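# Swap two rack shelves with vials kept on them

## Task

Exchange the positions of the two removable shelves in the wall rack so that each vial still stands upright on its original shelf, both shelves are pushed all the way in and stay put without the robot holding them, and then the grippers release and withdraw.

## Robot and tools

Robot: two arms, left_arm and right_arm, each with six joints plus a parallel gripper. All world positions share one scene frame: origin on the table top midway between the arms, +x out over the table, +z up, and left_arm on the +y side. The names left and right refer to the arms only, not to sides of a camera image.

execute_actions takes {"actions": [...]} holding at most one item, plus an optional "pictures" boolean (images come by default). An empty list sends nothing and just reports the state. An item {"steps": N} with no rows is a wait of N control steps (up to 300, each 1/30 s), counted from the previous result. An item {"rows": [...], "steps": N} is a motion of up to 15 steps (default 15); rows are applied one per step and the final row repeats to fill remaining steps. A refused call moves nothing.

Each row is one list of 14 numbers, all in [-1, 1], covering both arms even if one is idle: left_arm waist, shoulder, elbow, wrist pitch, wrist yaw, wrist roll, opening; then the same seven for right_arm. The six joint entries are offsets, not targets: they are added to the arm's joint angles as printed in the latest result that lists them (or, before any such result in a scene, and for later calls within one reply, to where the arm is when the action begins). They are not relative to the preceding row. Scale: 1.0 equals 1.264 rad waist, 1.32 shoulder, 1.276 elbow, 1.83 wrist pitch, 1.686 wrist yaw, 2.022 wrist roll. Joint ranges in radians: waist -2.880 to 2.880, shoulder 0.000 to 3.142, elbow 0.000 to 3.019, wrist pitch -1.693 to 1.571, wrist yaw -1.571 to 1.571, wrist roll -2.094 to 2.094. Asking for more than 0.019 rad beyond a range end gets the call refused; true ends may differ by up to 0.019 rad, and a request past the true end is clipped there, reported as "joint sent to its limit" (possibly about an earlier, still-running action). Absence of that line does not prove there is room left.

The opening entry is absolute, not an offset: +1 fully open (about 0.094 m between pads), -1 closed. Between the extremes the fingers go to where grip_measured would read that value. To hold something, command roughly 0.03 below the current grip_measured for a firm hold, less of a gap for a gentle one. Readings can be off by about 1 mm per gripper. Pad force tops out near 50 to 62 N, weaker on very thin parts.

Speed limits: each step the joint target is kept within a lead of the measured angle (waist 0.264, shoulder 0.32, elbow 0.276, wrist pitch 0.33, wrist yaw 0.186, wrist roll 0.522 rad), and targets implying more than 70 mm of hand travel are scaled back, so big offsets take several actions. Arms keep heading to the last commanded target while you think or wait, until they nearly stop or a step is HELD. Sending zeros is not a pause: it pulls the arm back to the reference angles. Arms can droop under zero offsets; to hold position, send offsets back toward the desired angles in the first call of a reply and zeros afterwards, pushing further if a joint lags.

Result lines: the state line gives each gripper's end_effector_position (metres, world frame) and end_effector_quat_wxyz; this point sits between the pads about 1 cm behind the fingertips, with fingers along the gripper's +z and closing along its y. Printed positions can be off, more so at long reach. Joint positions and Joint velocities list each arm's six joints (rad, rad/s) then pad gap (m, m/s). grip_measured is the opening on the command scale. "joint command not followed" means a clearance check altered or blocked joint targets on some steps; HELD marks steps where all or part of your row was not sent. MOTOR HOT appears from 85 °C; at 100 °C an OVER-TEMPERATURE FAULT drops that arm until it cools, so avoid long heavy holds.

zoom_image: {"camera": name, "region": [x0, y0, x1, y1]} in pixels of that camera's latest image, top-left origin, at most 504 by 504. Cameras: cam_head_left, cam_head_right, cam_high, cam_low (672x504 each), cam_left_wrist, cam_right_wrist (616x616 fisheye). Calibration parameters were supplied; fixed cameras may deviate by a couple of degrees and several millimetres.

finished_scene: {"scene": number of the scene being ended}.

Avoid: dropping or tipping vials or shelves, pushing anything off the work area, slamming or shoving hard, and letting the two arms collide or press on each other. Occasional brief external tugs on held parts or pushes on loose items can occur; keep grips secure and check images.

Each tool is called as name(argument=value, ...), one argument or row to a line, values as JSON.

## Session

execute_actions(
  actions=[],
)

Scene clock: 0.00 s of 9600.00 s.
left_arm: end_effector_position=(+0.5071, +0.1745, +0.5007) grip_measured=+1.000 end_effector_quat_wxyz=(+0.712, +0.061, +0.698, -0.055) | right_arm: end_effector_position=(+0.5295, -0.2863, +0.5045) grip_measured=+1.000 end_effector_quat_wxyz=(+0.712, -0.015, +0.701, +0.019)
Joint positions: left_arm=[0.003 1.045 1.055 0.009 0.017 0.011 0.094] | right_arm=[-0.005  1.038  1.063 -0.009 -0.008  0.006  0.094]
Joint velocities: left_arm=[ 0.005  0.015 -0.002  0.002 -0.066 -0.037  0.   ] | right_arm=[-0.005 -0.015 -0.002  0.012 -0.037  0.022  0.   ]

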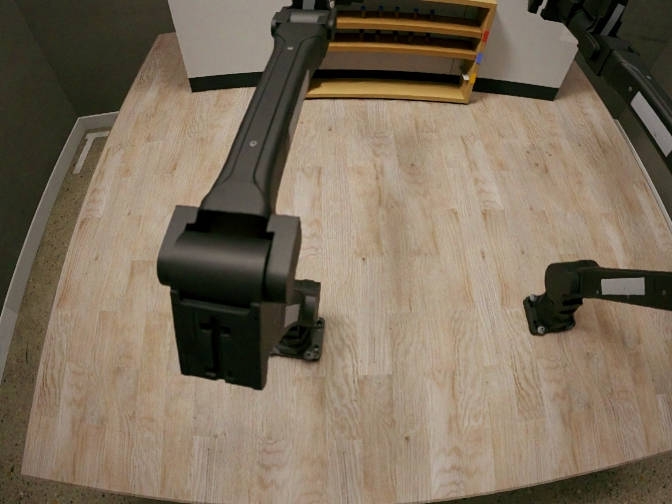

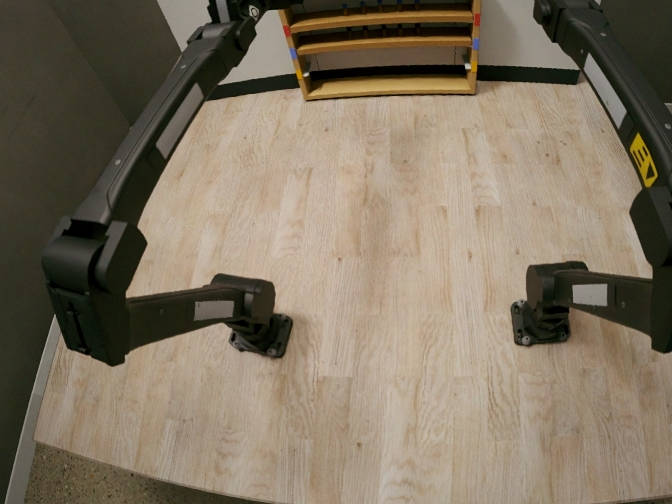

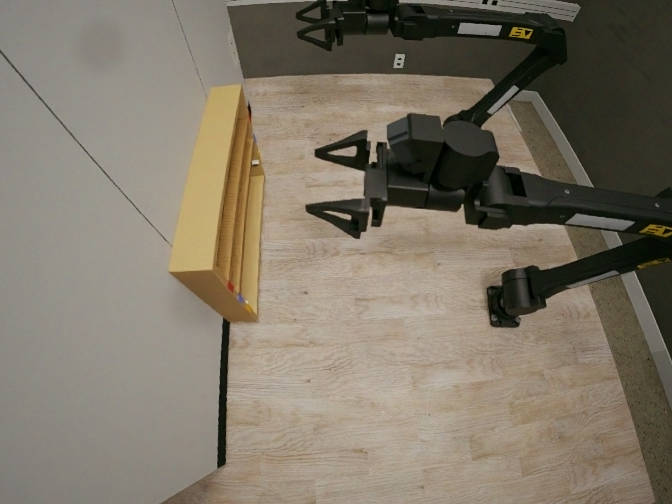

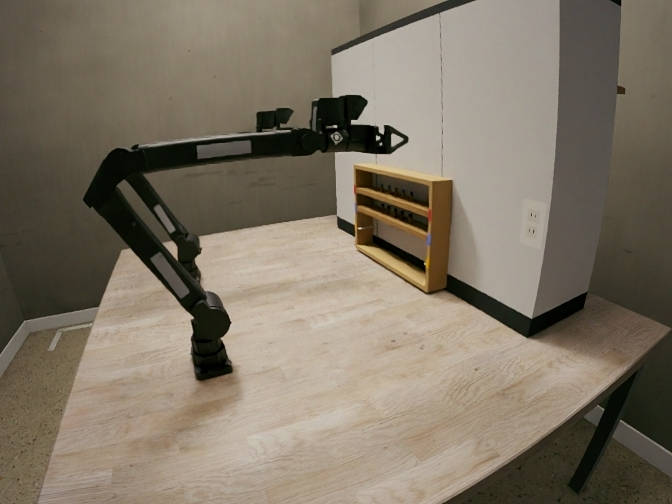

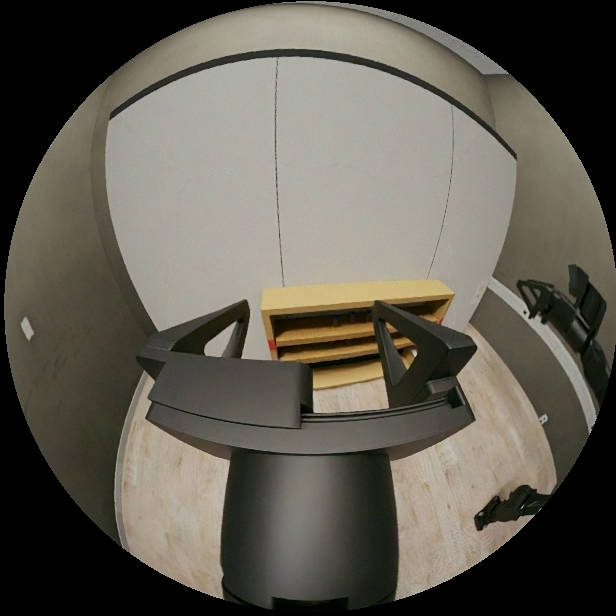

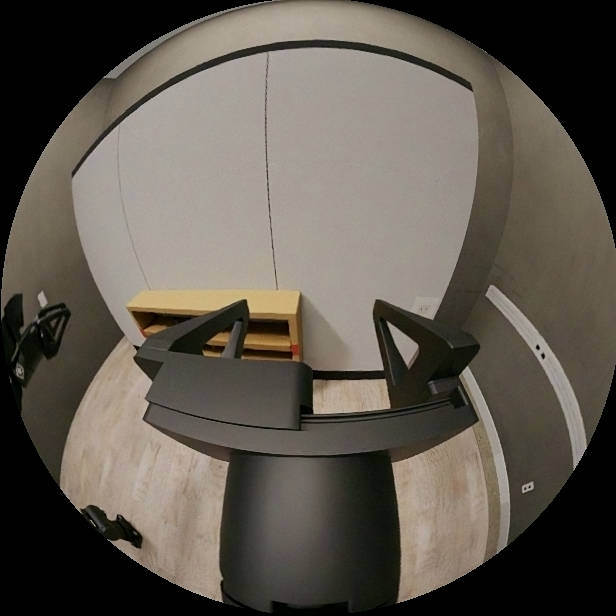

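zoom_image(
  camera="cam_low",
  region=[330, 150, 480, 300],
)

zoom_image(
  camera="cam_head_right",
  region=[270, 0, 500, 110],
)

zoom_image(
  camera="cam_high",
  region=[160, 70, 300, 330],
)

Region (330, 150, 480, 300) of cam_low's 672x504 image, scaled by 3.360, with more detail than that image has.

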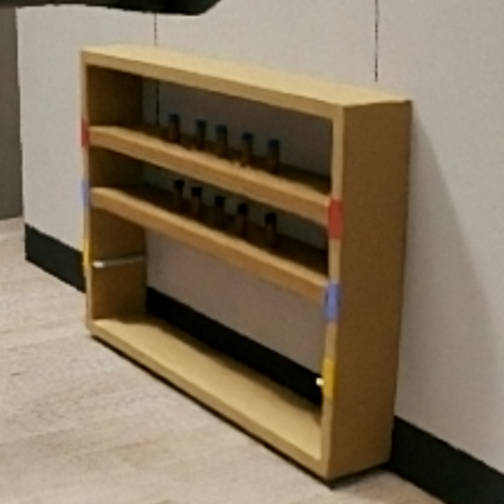

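Region (270, 0, 500, 110) of cam_head_right's 672x504 image, scaled by 2.191, with more detail than that image has; it fills the top 241 rows of this view, and the rest is white.

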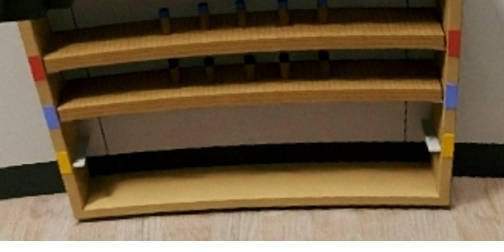

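Region (160, 70, 300, 330) of cam_high's 672x504 image, scaled by 1.938, with more detail than that image has; it fills the left 271 columns of this view, and the rest is white.

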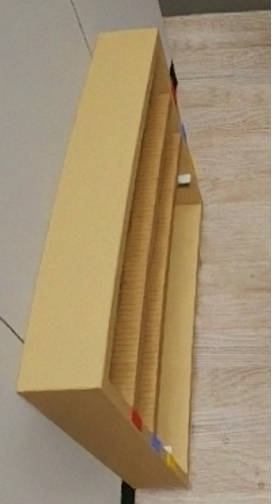

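execute_actions(
  actions=[
    {"rows":[[0,0.3,0,0,0,0,1, 0,0,-0.3,0,0,0,1]]},
  ],
  pictures=false,
)

execute_actions(
  actions=[
    {"steps":30},
  ],
  pictures=false,
)

execute_actions(
  actions=[
    {"rows":[[0,0,-0.3,0,0,0,1, 0,0,0,0.25,0,0,1]]},
  ],
  pictures=false,
)

execute_actions(
  actions=[
    {"steps":30},
  ],
)

Scene clock: 14.03 s of 9600.00 s.
left_arm: end_effector_position=(+0.6139, +0.1586, +0.2416) grip_measured=+1.000 end_effector_quat_wxyz=(+0.532, +0.071, +0.842, -0.044) | right_arm: end_effector_position=(+0.4800, -0.2883, +0.2354) grip_measured=+1.000 end_effector_quat_wxyz=(+0.537, -0.016, +0.843, +0.016)
Joint positions: left_arm=[0.003 1.493 1.043 0.006 0.017 0.011 0.094] | right_arm=[-0.005  1.054  0.639 -0.021 -0.008  0.006  0.094]
Joint velocities: left_arm=[-0.005  0.396 -0.188 -0.066 -0.007 -0.022  0.   ] | right_arm=[-0.015  0.015 -0.002 -0.037 -0.037  0.022  0.   ]
Steps of this call (steps 1 to 90: nothing new was sent; then 10.53 s passed at rest; steps 91 to 105: all 15 steps of this action). Readings (joint positions):
91: left_arm=[0.003 1.052 1.055 0.009 0.017 0.011] | right_arm=[-0.005 1.037 1.050 -0.006 -0.008 0.006]
92: left_arm=[0.003 1.064 1.057 0.011 0.017 0.011] | right_arm=[-0.005 1.029 1.024 0.000 -0.008 0.006]
94: left_arm=[0.003 1.109 1.057 0.012 0.017 0.011] | right_arm=[-0.005 1.016 0.948 0.001 -0.008 0.006]
98: left_arm=[0.003 1.251 1.057 0.012 0.017 0.011] | right_arm=[-0.005 1.019 0.772 -0.000 -0.008 0.006]
105: the state above

Scene clock: 15.03 s of 9600.00 s.
left_arm: end_effector_position=(+0.6045, +0.1600, +0.2642) grip_measured=+1.000 end_effector_quat_wxyz=(+0.547, +0.071, +0.833, -0.044) | right_arm: end_effector_position=(+0.4798, -0.2883, +0.2366) grip_measured=+1.000 end_effector_quat_wxyz=(+0.538, -0.016, +0.842, +0.016)
Joint positions: left_arm=[0.003 1.443 1.033 0.001 0.017 0.011 0.094] | right_arm=[-0.005  1.051  0.639 -0.021 -0.008  0.006  0.094]
Joint velocities: left_arm=[-0.005 -0.005  0.002  0.002 -0.037 -0.007  0.   ] | right_arm=[-0.005 -0.005  0.002 -0.002 -0.037  0.037  0.   ]
Steps of this call (steps 1 to 30: the robot went on to your last target). Readings (joint positions):
1: left_arm=[0.003 1.503 1.038 0.003 0.017 0.011] | right_arm=[-0.005 1.052 0.639 -0.021 -0.008 0.006]
2: left_arm=[0.003 1.506 1.034 0.002 0.017 0.011] | right_arm=[-0.005 1.051 0.639 -0.021 -0.008 0.006]
4: left_arm=[0.003 1.500 1.033 0.001 0.017 0.011] | right_arm=[-0.005 1.051 0.639 -0.021 -0.008 0.006]
8: left_arm=[0.003 1.465 1.033 0.001 0.017 0.011] | right_arm=[-0.005 1.051 0.639 -0.021 -0.008 0.006]
30: the state above
All arms were judged still, so your last target was given up. Only a new action makes them travel on or press farther. Fingers that are still opening or closing keep moving.

Scene clock: 15.53 s of 9600.00 s.
left_arm: end_effector_position=(+0.4545, +0.1823, +0.0433) grip_measured=+1.000 end_effector_quat_wxyz=(+0.349, +0.077, +0.933, -0.032) | right_arm: end_effector_position=(+0.4992, -0.2875, +0.3285) grip_measured=+1.000 end_effector_quat_wxyz=(+0.701, -0.015, +0.713, +0.019)
Joint positions: left_arm=[ 0.003  1.466  0.622 -0.01   0.017  0.011  0.094] | right_arm=[-0.005  1.051  0.618  0.417 -0.008  0.006  0.094]
Joint velocities: left_arm=[-0.024 -0.044 -0.012  0.007 -0.022  0.022  0.   ] | right_arm=[-0.005 -0.005 -0.002  0.007 -0.037  0.051  0.   ]
Steps of this call (steps 1 to 15: all 15 steps of this action). Readings (joint positions):
1: left_arm=[0.003 1.442 1.019 0.005 0.017 0.011] | right_arm=[-0.005 1.052 0.633 0.034 -0.008 0.006]
2: left_arm=[0.003 1.434 0.993 0.011 0.017 0.011] | right_arm=[-0.005 1.056 0.621 0.137 -0.008 0.006]
4: left_arm=[0.003 1.422 0.915 0.011 0.017 0.011] | right_arm=[-0.005 1.057 0.616 0.305 -0.008 0.006]
8: left_arm=[0.003 1.428 0.744 0.010 0.017 0.011] | right_arm=[-0.005 1.051 0.618 0.413 -0.008 0.006]
15: the state above

Scene clock: 16.53 s of 9600.00 s.
left_arm: end_effector_position=(+0.4553, +0.1822, +0.0473) grip_measured=+1.000 end_effector_quat_wxyz=(+0.354, +0.077, +0.932, -0.032) | right_arm: end_effector_position=(+0.4992, -0.2875, +0.3285) grip_measured=+1.000 end_effector_quat_wxyz=(+0.701, -0.015, +0.713, +0.019)
Joint positions: left_arm=[ 0.003  1.457  0.622 -0.01   0.017  0.011  0.094] | right_arm=[-0.005  1.051  0.618  0.417 -0.008  0.006  0.094]
Joint velocities: left_arm=[-0.005 -0.005 -0.012 -0.017  0.022  0.051  0.   ] | right_arm=[ 0.005  0.005  0.012  0.002 -0.051 -0.037  0.   ]
Steps of this call (steps 1 to 15: the robot went on to your last target; steps 16 to 30: nothing new was sent). Readings (joint positions):
1: left_arm=[0.003 1.463 0.622 -0.010 0.017 0.011] | right_arm=[-0.005 1.051 0.618 0.417 -0.008 0.006]
2: left_arm=[0.003 1.461 0.622 -0.010 0.017 0.011] | right_arm=[-0.005 1.051 0.618 0.417 -0.008 0.006]
4: left_arm=[0.003 1.458 0.622 -0.010 0.017 0.011] | right_arm=[-0.005 1.051 0.618 0.417 -0.008 0.006]
8: left_arm=[0.003 1.457 0.622 -0.010 0.017 0.011] | right_arm=[-0.005 1.051 0.618 0.417 -0.008 0.006]
30: the state above
All arms were judged still, so your last target was given up. Only a new action makes them travel on or press farther. Fingers that are still opening or closing keep moving.
camera_calibration (this result's frames):
cam_left_wrist: T_world_to_cam=[[-0.172257, -0.98501, 0.00908358, 0.256868], [-0.979382, 0.17027, -0.108711, 0.427645], [0.105535, -0.0276226, -0.994032, 0.126646], [0, 0, 0, 1]] pos_world=[0.44971, 0.1837, 0.170047]
cam_right_wrist: T_world_to_cam=[[0.041941, -0.999112, -0.00390564, -0.310859], [-0.585565, -0.0214133, -0.810342, 0.559261], [0.809539, 0.0362736, -0.585944, -0.078446], [0, 0, 0, 1]] pos_world=[0.404027, -0.295762, 0.406014]

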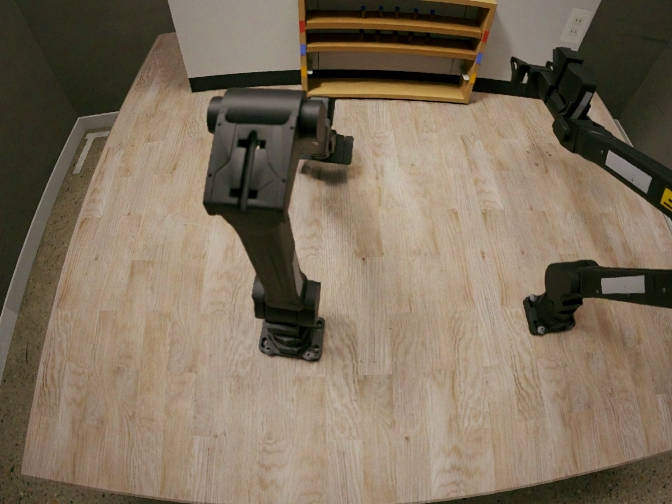

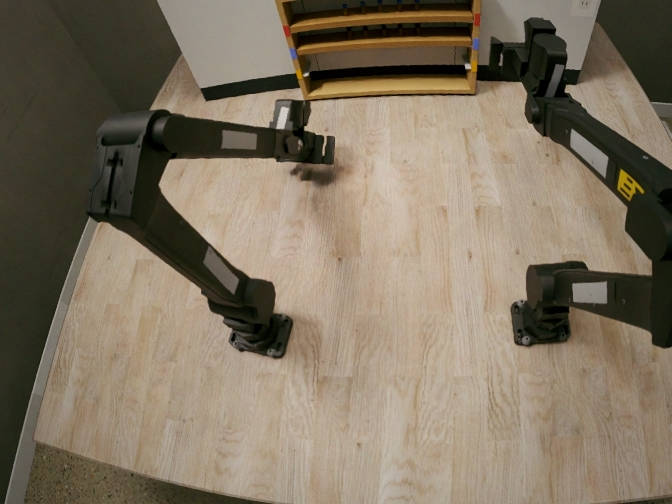

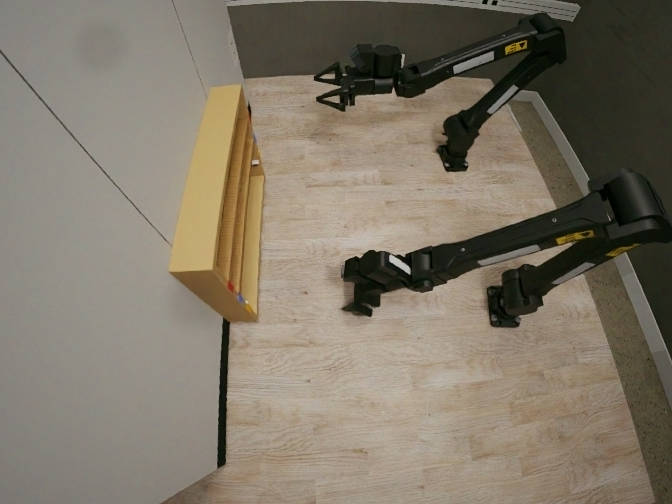

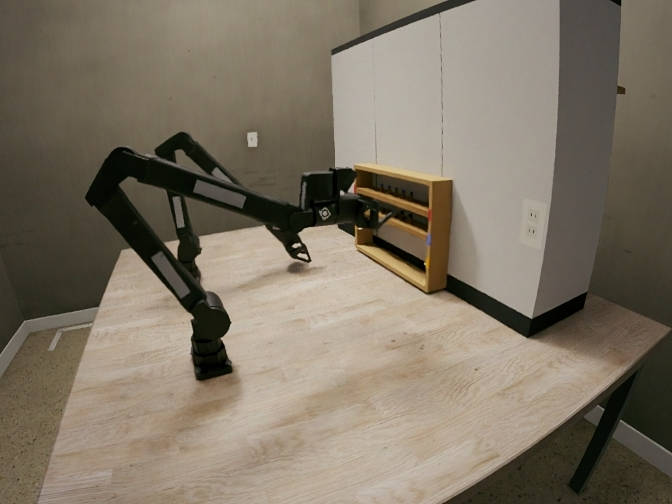

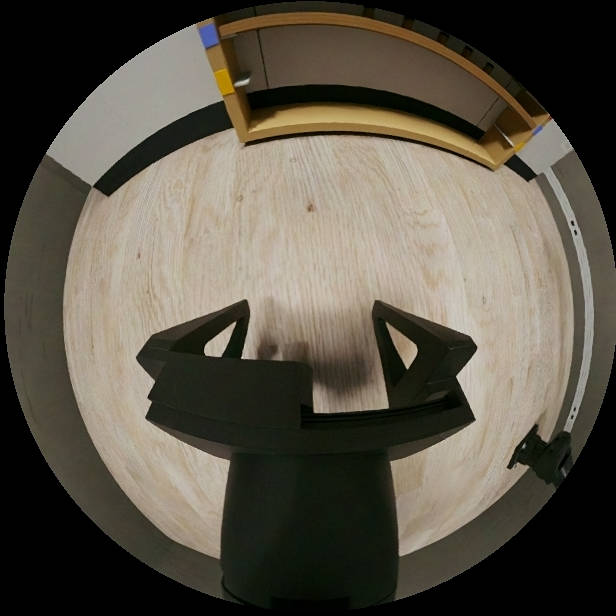

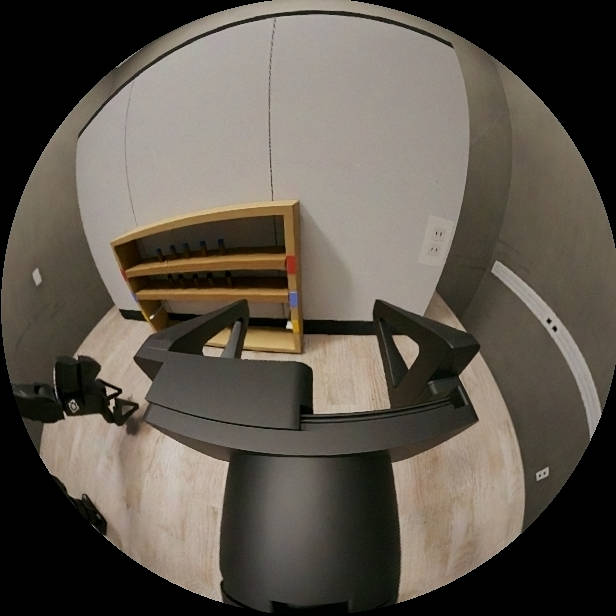

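execute_actions(
  actions=[
    {"rows":[[-0.05,0,0.1,0.3,0,0,1, 0,0,0,0,0,0,1],[-0.05,0,0.1,0.3,0,0,1, 0,0,0,0,0,0,1],[-0.05,0,0.1,0.3,0,0,1, 0,0,0,0,0,0,1],[-0.05,0,0.1,0.3,0,0,1, 0,0,0,0,0,0,1],[-0.05,0,0.1,0.3,0,0,1, 0,0,0,0,0,0,1],[-0.24,0.196,0.175,0.481,0.255,0.77,1, 0,0,0,0,0,0,1]]},
  ],
  pictures=false,
)

execute_actions(
  actions=[
    {"steps":45},
  ],
)

Scene clock: 37.13 s of 9600.00 s.
left_arm: end_effector_position=(+0.5110, -0.0620, +0.1617) grip_measured=+1.000 end_effector_quat_wxyz=(+0.653, +0.485, +0.572, -0.107) | right_arm: end_effector_position=(+0.4992, -0.2875, +0.3285) grip_measured=+1.000 end_effector_quat_wxyz=(+0.701, -0.015, +0.713, +0.019)
Joint positions: left_arm=[-0.279  1.706  0.79   0.777  0.435  0.599  0.094] | right_arm=[-0.005  1.051  0.618  0.417 -0.008  0.006  0.094]
Joint velocities: left_arm=[-0.737  0.601  0.398  1.204  0.3    2.85   0.   ] | right_arm=[-0.015 -0.005 -0.012 -0.007 -0.081  0.051  0.   ]
Steps of this call (steps 1 to 90: nothing new was sent; then 17.10 s passed at rest; steps 91 to 105: all 15 steps of this action). Readings (joint positions):
91: left_arm=[0.001 1.458 0.622 0.018 0.017 0.011] | right_arm=[-0.005 1.051 0.618 0.417 -0.008 0.006]
92: left_arm=[-0.003 1.462 0.623 0.068 0.017 0.011] | right_arm=[-0.005 1.051 0.618 0.417 -0.008 0.006]
94: left_arm=[-0.015 1.466 0.635 0.177 0.017 0.011] | right_arm=[-0.005 1.051 0.618 0.417 -0.008 0.006]
98: left_arm=[-0.073 1.506 0.685 0.369 0.121 0.118] | right_arm=[-0.005 1.051 0.618 0.417 -0.008 0.006]
105: the state above

Scene clock: 38.63 s of 9600.00 s.
left_arm: end_effector_position=(+0.5076, -0.0830, +0.1719) grip_measured=+1.000 end_effector_quat_wxyz=(+0.651, +0.684, +0.253, +0.209) | right_arm: end_effector_position=(+0.4992, -0.2875, +0.3285) grip_measured=+1.000 end_effector_quat_wxyz=(+0.701, -0.015, +0.713, +0.019)
Joint positions: left_arm=[-0.31   1.733  0.809  0.852  0.446  1.559  0.094] | right_arm=[-0.005  1.051  0.618  0.417 -0.008  0.006  0.094]
Joint velocities: left_arm=[-0.005 -0.015 -0.007  0.007 -0.037  0.022  0.   ] | right_arm=[ 0.015 -0.005 -0.007 -0.012 -0.037 -0.022  0.   ]
Steps of this call (steps 1 to 45: the robot went on to your last target). Readings (joint positions):
1: left_arm=[-0.300 1.723 0.802 0.809 0.442 0.698] | right_arm=[-0.005 1.051 0.618 0.417 -0.008 0.006]
2: left_arm=[-0.314 1.731 0.808 0.826 0.444 0.796] | right_arm=[-0.005 1.051 0.618 0.417 -0.008 0.006]
4: left_arm=[-0.323 1.733 0.809 0.842 0.446 0.993] | right_arm=[-0.005 1.051 0.618 0.417 -0.008 0.006]
8: left_arm=[-0.314 1.733 0.809 0.851 0.446 1.319] | right_arm=[-0.005 1.051 0.618 0.417 -0.008 0.006]
45: the state above
All arms were judged still, so your last target was given up. Only a new action makes them travel on or press farther. Fingers that are still opening or closing keep moving.
camera_calibration (this result's frames):
cam_left_wrist: T_world_to_cam=[[-0.0761637, 0.0310213, -0.996613, 0.212031], [0.284779, 0.958559, 0.00807328, -0.0587584], [0.955563, -0.2832, -0.0818416, -0.371823], [0, 0, 0, 1]] pos_world=[0.388182, -0.0555541, 0.181357]
cam_right_wrist: T_world_to_cam=[[0.041941, -0.999112, -0.00390564, -0.310859], [-0.585565, -0.0214133, -0.810342, 0.559261], [0.809539, 0.0362736, -0.585944, -0.078446], [0, 0, 0, 1]] pos_world=[0.404027, -0.295762, 0.406014]

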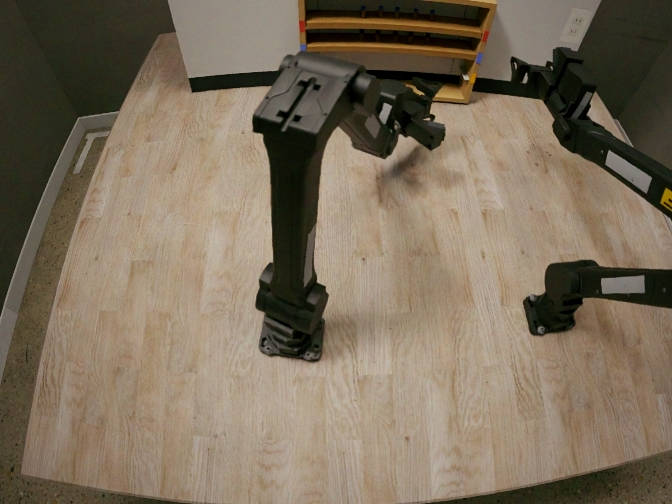

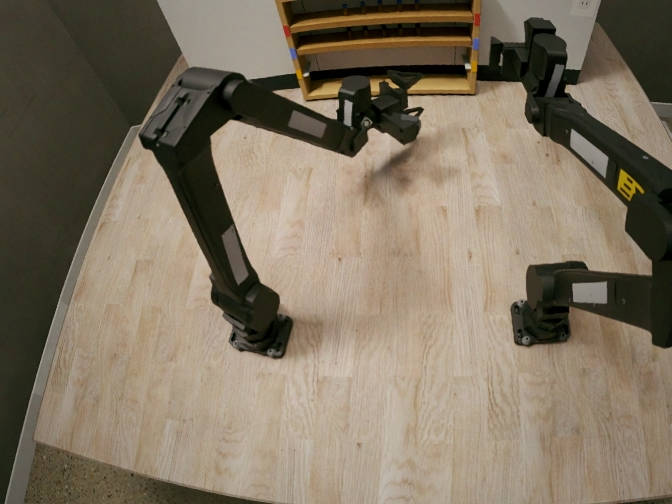

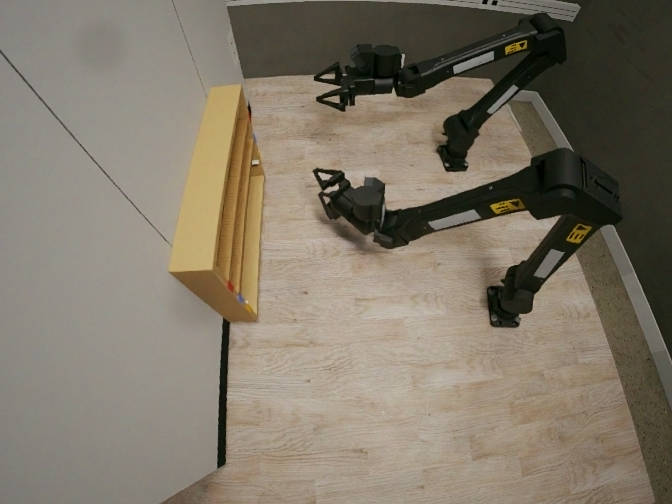

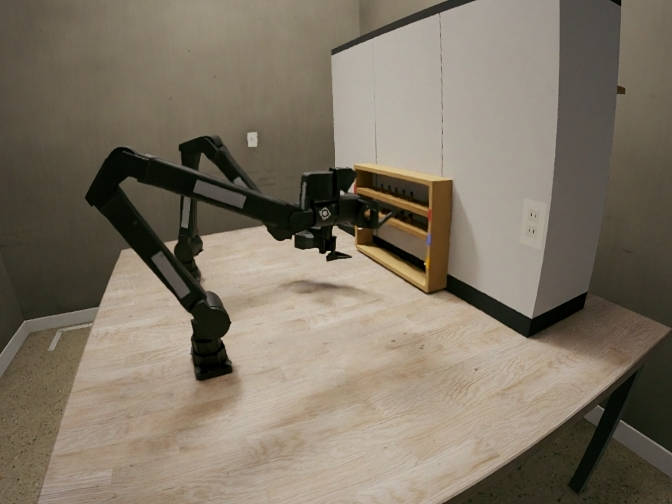

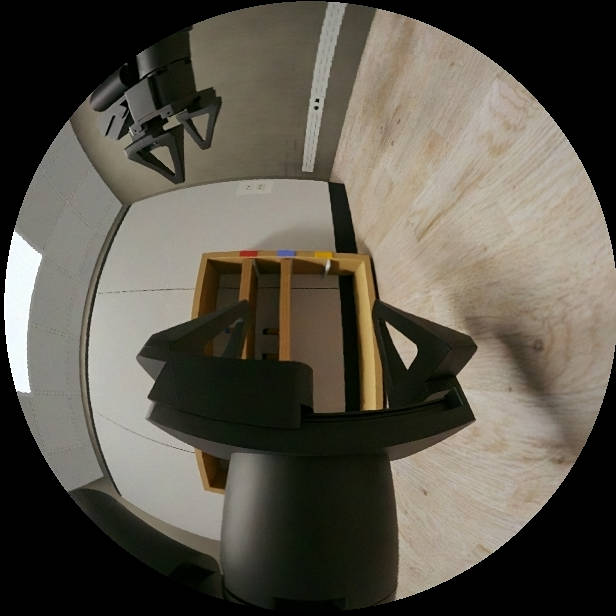

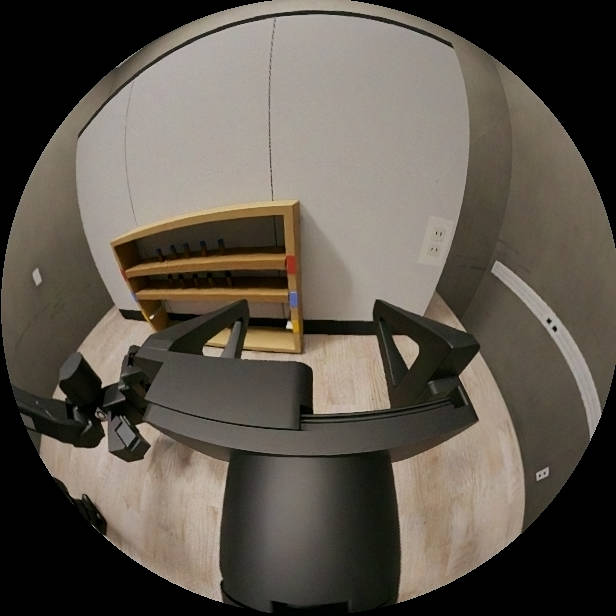

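execute_actions(
  actions=[
    {"rows":[[-0.034,0.0,0.059,0.034,-0.563,0.005,1, 0,0,0,0,0,0,1]]},
  ],
  pictures=false,
)

execute_actions(
  actions=[
    {"steps":45},
  ],
)

zoom_image(
  camera="cam_left_wrist",
  region=[130, 100, 480, 450],
)

Scene clock: 46.63 s of 9600.00 s.
left_arm: end_effector_position=(+0.5765, +0.0303, +0.1992) grip_measured=+1.000 end_effector_quat_wxyz=(+0.507, +0.493, +0.502, +0.498) | right_arm: end_effector_position=(+0.4992, -0.2875, +0.3285) grip_measured=+1.000 end_effector_quat_wxyz=(+0.701, -0.015, +0.713, +0.019)
Joint positions: left_arm=[-0.349  1.736  0.85   0.898 -0.499  1.56   0.094] | right_arm=[-0.005  1.051  0.618  0.417 -0.008  0.006  0.094]
Joint velocities: left_arm=[-0.015 -0.005 -0.007  0.002 -0.022  0.007  0.   ] | right_arm=[-0.015 -0.015 -0.002  0.012 -0.081  0.007  0.   ]
Steps of this call (steps 1 to 90: nothing new was sent; then 4.50 s passed at rest; steps 91 to 105: all 15 steps of this action). Readings (joint positions):
91: left_arm=[-0.314 1.733 0.810 0.859 0.362 1.559] | right_arm=[-0.005 1.051 0.618 0.417 -0.008 0.006]
92: left_arm=[-0.321 1.735 0.814 0.871 0.260 1.559] | right_arm=[-0.005 1.051 0.618 0.417 -0.008 0.006]
94: left_arm=[-0.336 1.736 0.829 0.885 0.063 1.560] | right_arm=[-0.005 1.051 0.618 0.417 -0.008 0.006]
98: left_arm=[-0.350 1.736 0.849 0.897 -0.330 1.560] | right_arm=[-0.005 1.051 0.618 0.417 -0.008 0.006]
105: the state above

Scene clock: 48.13 s of 9600.00 s.
left_arm: end_effector_position=(+0.5765, +0.0303, +0.1992) grip_measured=+1.000 end_effector_quat_wxyz=(+0.507, +0.493, +0.502, +0.498) | right_arm: end_effector_position=(+0.4992, -0.2875, +0.3285) grip_measured=+1.000 end_effector_quat_wxyz=(+0.701, -0.015, +0.713, +0.019)
Joint positions: left_arm=[-0.349  1.736  0.85   0.898 -0.499  1.56   0.094] | right_arm=[-0.005  1.051  0.618  0.417 -0.008  0.006  0.094]
Joint velocities: left_arm=[-0.005 -0.005  0.002  0.012 -0.081 -0.022  0.   ] | right_arm=[-0.005 -0.015  0.007  0.002  0.037 -0.022  0.   ]
Steps of this call (steps 1 to 15: the robot went on to your last target; steps 16 to 45: nothing new was sent). Readings (joint positions):
1: left_arm=[-0.349 1.736 0.850 0.898 -0.499 1.560] | right_arm=[-0.005 1.051 0.618 0.417 -0.008 0.006]
2: left_arm=[-0.349 1.736 0.850 0.898 -0.499 1.560] | right_arm=[-0.005 1.051 0.618 0.417 -0.008 0.006]
4: left_arm=[-0.349 1.736 0.850 0.898 -0.499 1.560] | right_arm=[-0.005 1.051 0.618 0.417 -0.008 0.006]
8: left_arm=[-0.349 1.736 0.850 0.898 -0.499 1.560] | right_arm=[-0.005 1.051 0.618 0.417 -0.008 0.006]
45: the state above
All arms were judged still, so your last target was given up. Only a new action makes them travel on or press farther. Fingers that are still opening or closing keep moving.
camera_calibration (this result's frames):
cam_left_wrist: T_world_to_cam=[[0.00324743, -0.0141532, -0.999895, 0.197187], [-0.578795, 0.815362, -0.013421, 0.319303], [0.815466, 0.578778, -0.00554398, -0.363946], [0, 0, 0, 1]] pos_world=[0.480957, -0.0469127, 0.199434]
cam_right_wrist: T_world_to_cam=[[0.041941, -0.999112, -0.00390564, -0.310859], [-0.585565, -0.0214133, -0.810342, 0.559261], [0.809539, 0.0362736, -0.585944, -0.078446], [0, 0, 0, 1]] pos_world=[0.404027, -0.295762, 0.406014]

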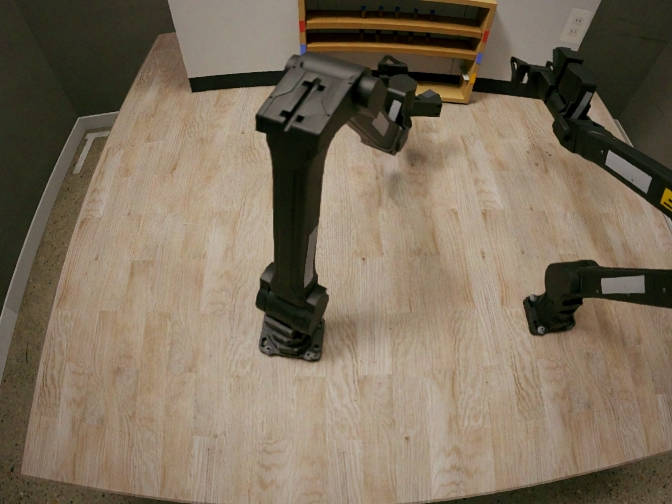

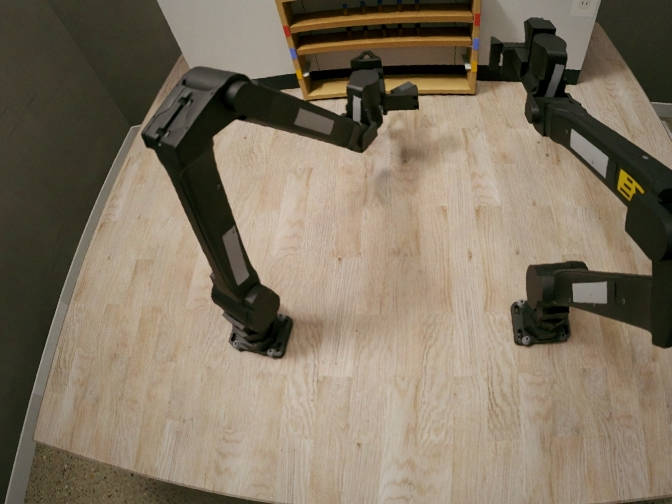

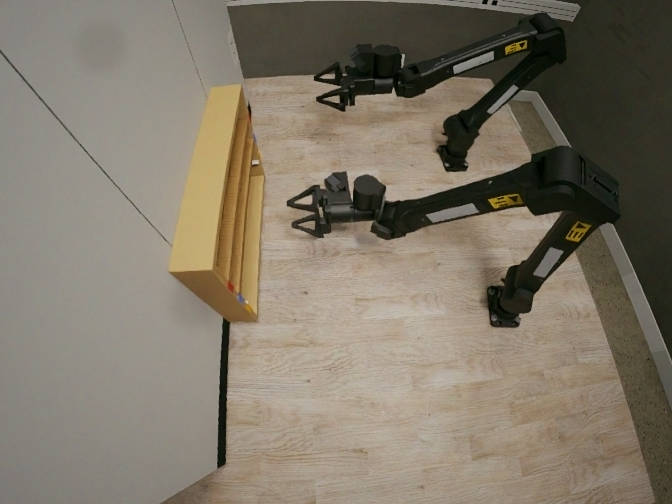

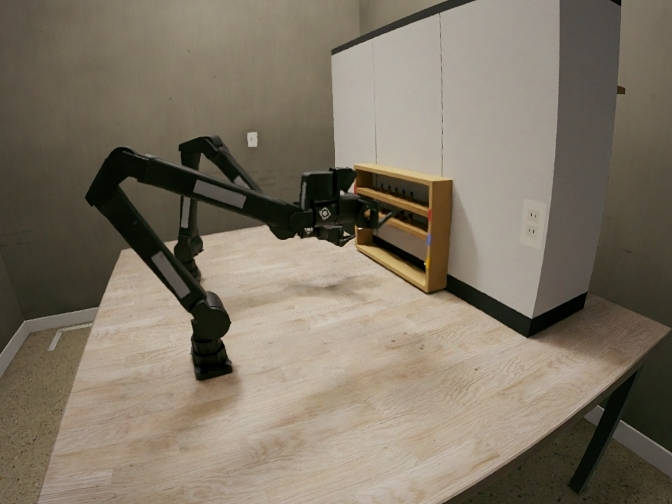

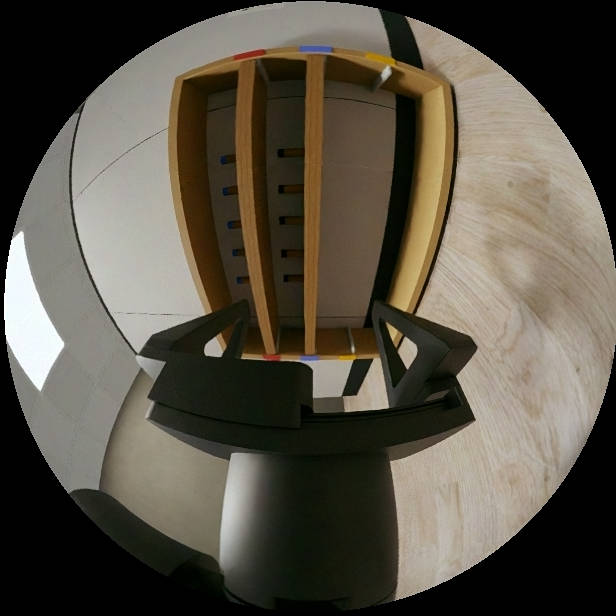

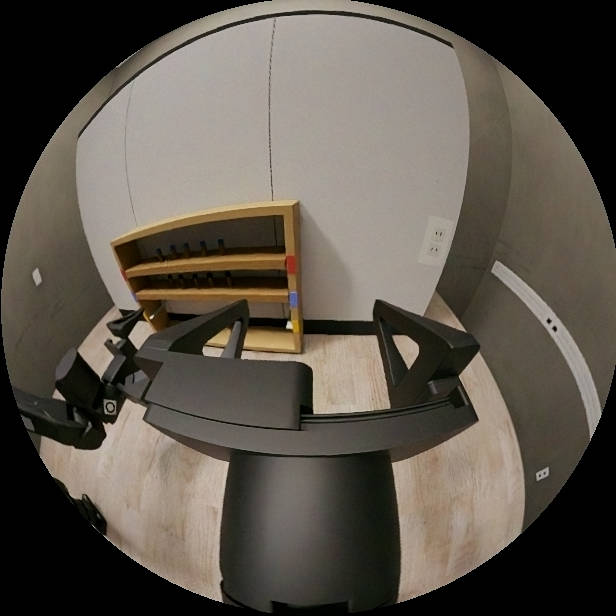

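Region (130, 100, 480, 450) of cam_left_wrist's 616x616 image, scaled by 1.440, with more detail than that image has.

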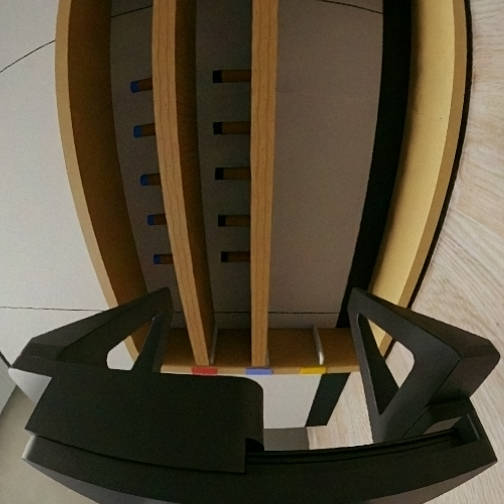

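execute_actions(
  actions=[
    {"rows":[[0.02,0.056,0.1,-0.031,0.015,0,-0.15, 0,0,0,0,0,0,1],[0.02,0.056,0.1,-0.031,0.015,0,-0.15, 0,0,0,0,0,0,1],[0.02,0.056,0.1,-0.031,0.015,0,-0.15, 0,0,0,0,0,0,1],[0.02,0.056,0.1,-0.031,0.015,0,-0.15, 0,0,0,0,0,0,1],[0.02,0.056,0.1,-0.031,0.015,0,-0.15, 0,0,0,0,0,0,1],[0.04,0.113,0.2,-0.063,0.03,0.005,-0.15, 0,0,0,0,0,0,1]]},
  ],
  pictures=false,
)

execute_actions(
  actions=[
    {"steps":30},
  ],
)

Scene clock: 59.20 s of 9600.00 s.
left_arm: end_effector_position=(+0.6531, +0.0174, +0.1774) grip_measured=-0.148 end_effector_quat_wxyz=(+0.489, +0.511, +0.507, +0.493) | right_arm: end_effector_position=(+0.4992, -0.2875, +0.3285) grip_measured=+1.000 end_effector_quat_wxyz=(+0.701, -0.015, +0.713, +0.019)
Joint positions: left_arm=[-0.302  1.897  1.072  0.785 -0.452  1.561  0.04 ] | right_arm=[-0.005  1.051  0.618  0.417 -0.008  0.006  0.094]
Joint velocities: left_arm=[-0.015 -0.034 -0.017  0.022 -0.051 -0.037  0.   ] | right_arm=[-0.024 -0.005 -0.002  0.007 -0.037 -0.066  0.   ]
Steps of this call (steps 1 to 90: nothing new was sent; then 7.57 s passed at rest; steps 91 to 105: all 15 steps of this action). Readings (joint positions):
91: left_arm=[-0.348 1.741 0.857 0.889 -0.490 1.560] | right_arm=[-0.005 1.051 0.618 0.417 -0.008 0.006]
92: left_arm=[-0.346 1.752 0.876 0.874 -0.483 1.560] | right_arm=[-0.005 1.051 0.618 0.417 -0.008 0.006]
94: left_arm=[-0.340 1.785 0.922 0.856 -0.478 1.560] | right_arm=[-0.005 1.051 0.618 0.417 -0.008 0.006]
98: left_arm=[-0.323 1.855 1.020 0.805 -0.454 1.561] | right_arm=[-0.005 1.051 0.618 0.417 -0.008 0.006]
105: the state above

Scene clock: 60.20 s of 9600.00 s.
left_arm: end_effector_position=(+0.6531, +0.0175, +0.1777) grip_measured=-0.148 end_effector_quat_wxyz=(+0.489, +0.511, +0.507, +0.493) | right_arm: end_effector_position=(+0.4992, -0.2875, +0.3285) grip_measured=+1.000 end_effector_quat_wxyz=(+0.701, -0.015, +0.713, +0.019)
Joint positions: left_arm=[-0.302  1.897  1.072  0.785 -0.452  1.561  0.04 ] | right_arm=[-0.005  1.051  0.618  0.417 -0.008  0.006  0.094]
Joint velocities: left_arm=[-0.015  0.005 -0.002 -0.007 -0.081 -0.037  0.   ] | right_arm=[-0.005 -0.005  0.012 -0.012  0.007  0.022  0.   ]
Steps of this call (steps 1 to 15: the robot went on to your last target; steps 16 to 30: nothing new was sent). Readings (joint positions):
1: left_arm=[-0.302 1.897 1.072 0.785 -0.452 1.561] | right_arm=[-0.005 1.051 0.618 0.417 -0.008 0.006]
2: left_arm=[-0.302 1.897 1.072 0.785 -0.452 1.561] | right_arm=[-0.005 1.051 0.618 0.417 -0.008 0.006]
4: left_arm=[-0.302 1.897 1.072 0.785 -0.452 1.561] | right_arm=[-0.005 1.051 0.618 0.417 -0.008 0.006]
8: left_arm=[-0.302 1.897 1.072 0.785 -0.452 1.561] | right_arm=[-0.005 1.051 0.618 0.417 -0.008 0.006]
30: the state above
All arms were judged still, so your last target was given up. Only a new action makes them travel on or press farther. Fingers that are still opening or closing keep moving.
camera_calibration (this result's frames):
cam_left_wrist: T_world_to_cam=[[-0.0424883, 0.00977486, -0.999049, 0.204519], [-0.578026, 0.815369, 0.0325604, 0.36513], [0.814912, 0.57886, -0.0289935, -0.414511], [0, 0, 0, 1]] pos_world=[0.557534, -0.0597713, 0.180418]
cam_right_wrist: T_world_to_cam=[[0.041941, -0.999112, -0.00390564, -0.310859], [-0.585565, -0.0214133, -0.810342, 0.559261], [0.809539, 0.0362736, -0.585944, -0.078446], [0, 0, 0, 1]] pos_world=[0.404027, -0.295762, 0.406014]

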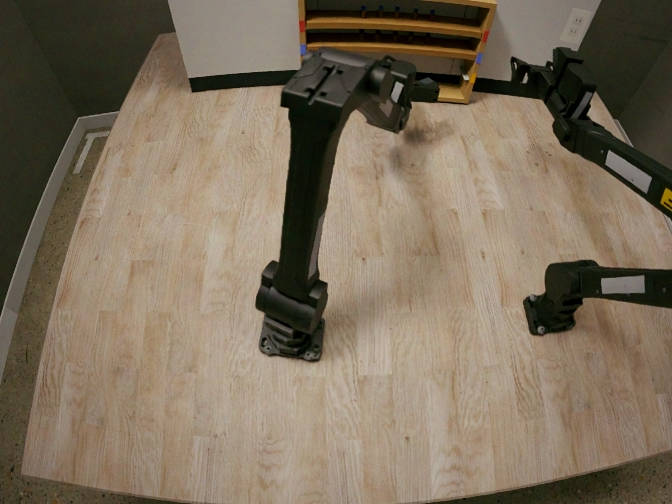

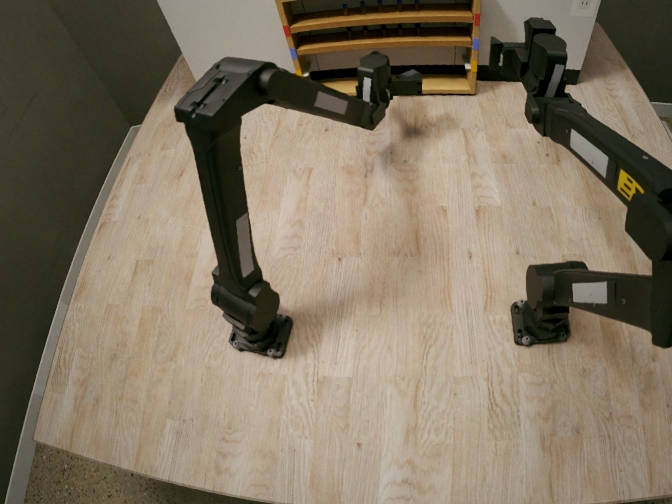

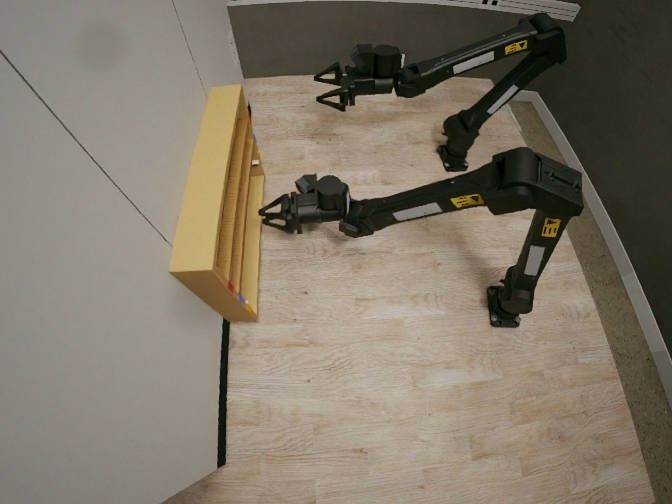

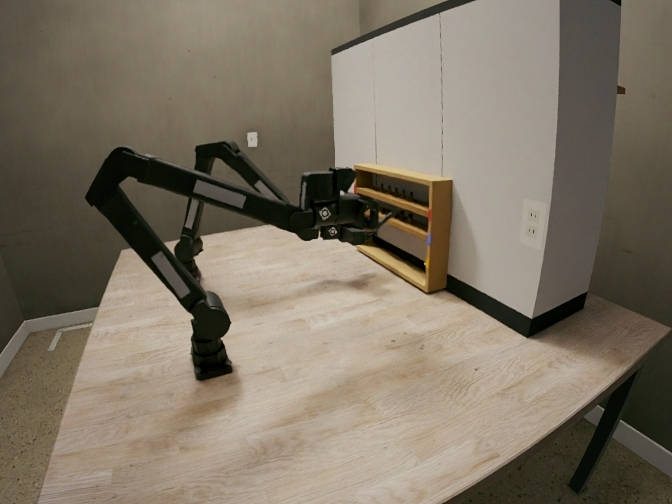

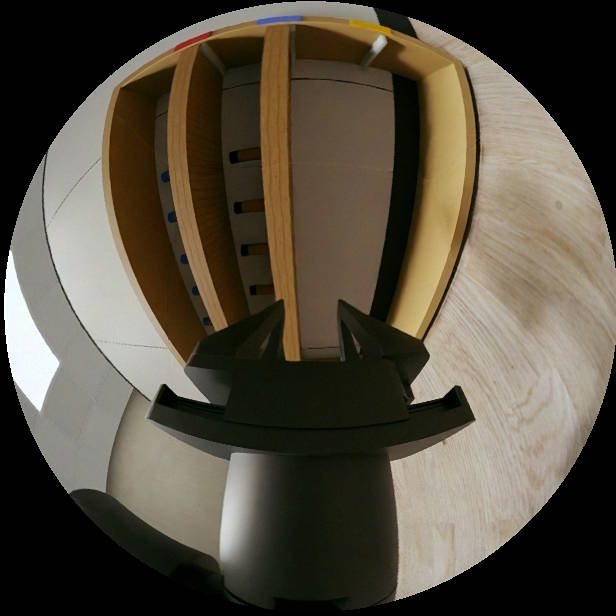

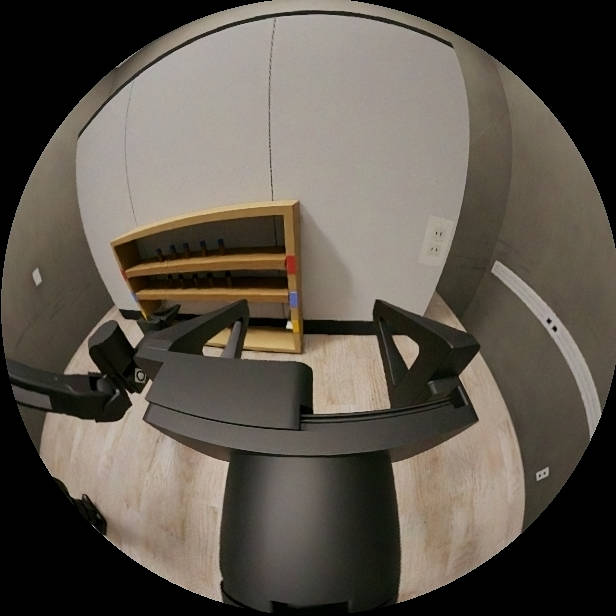

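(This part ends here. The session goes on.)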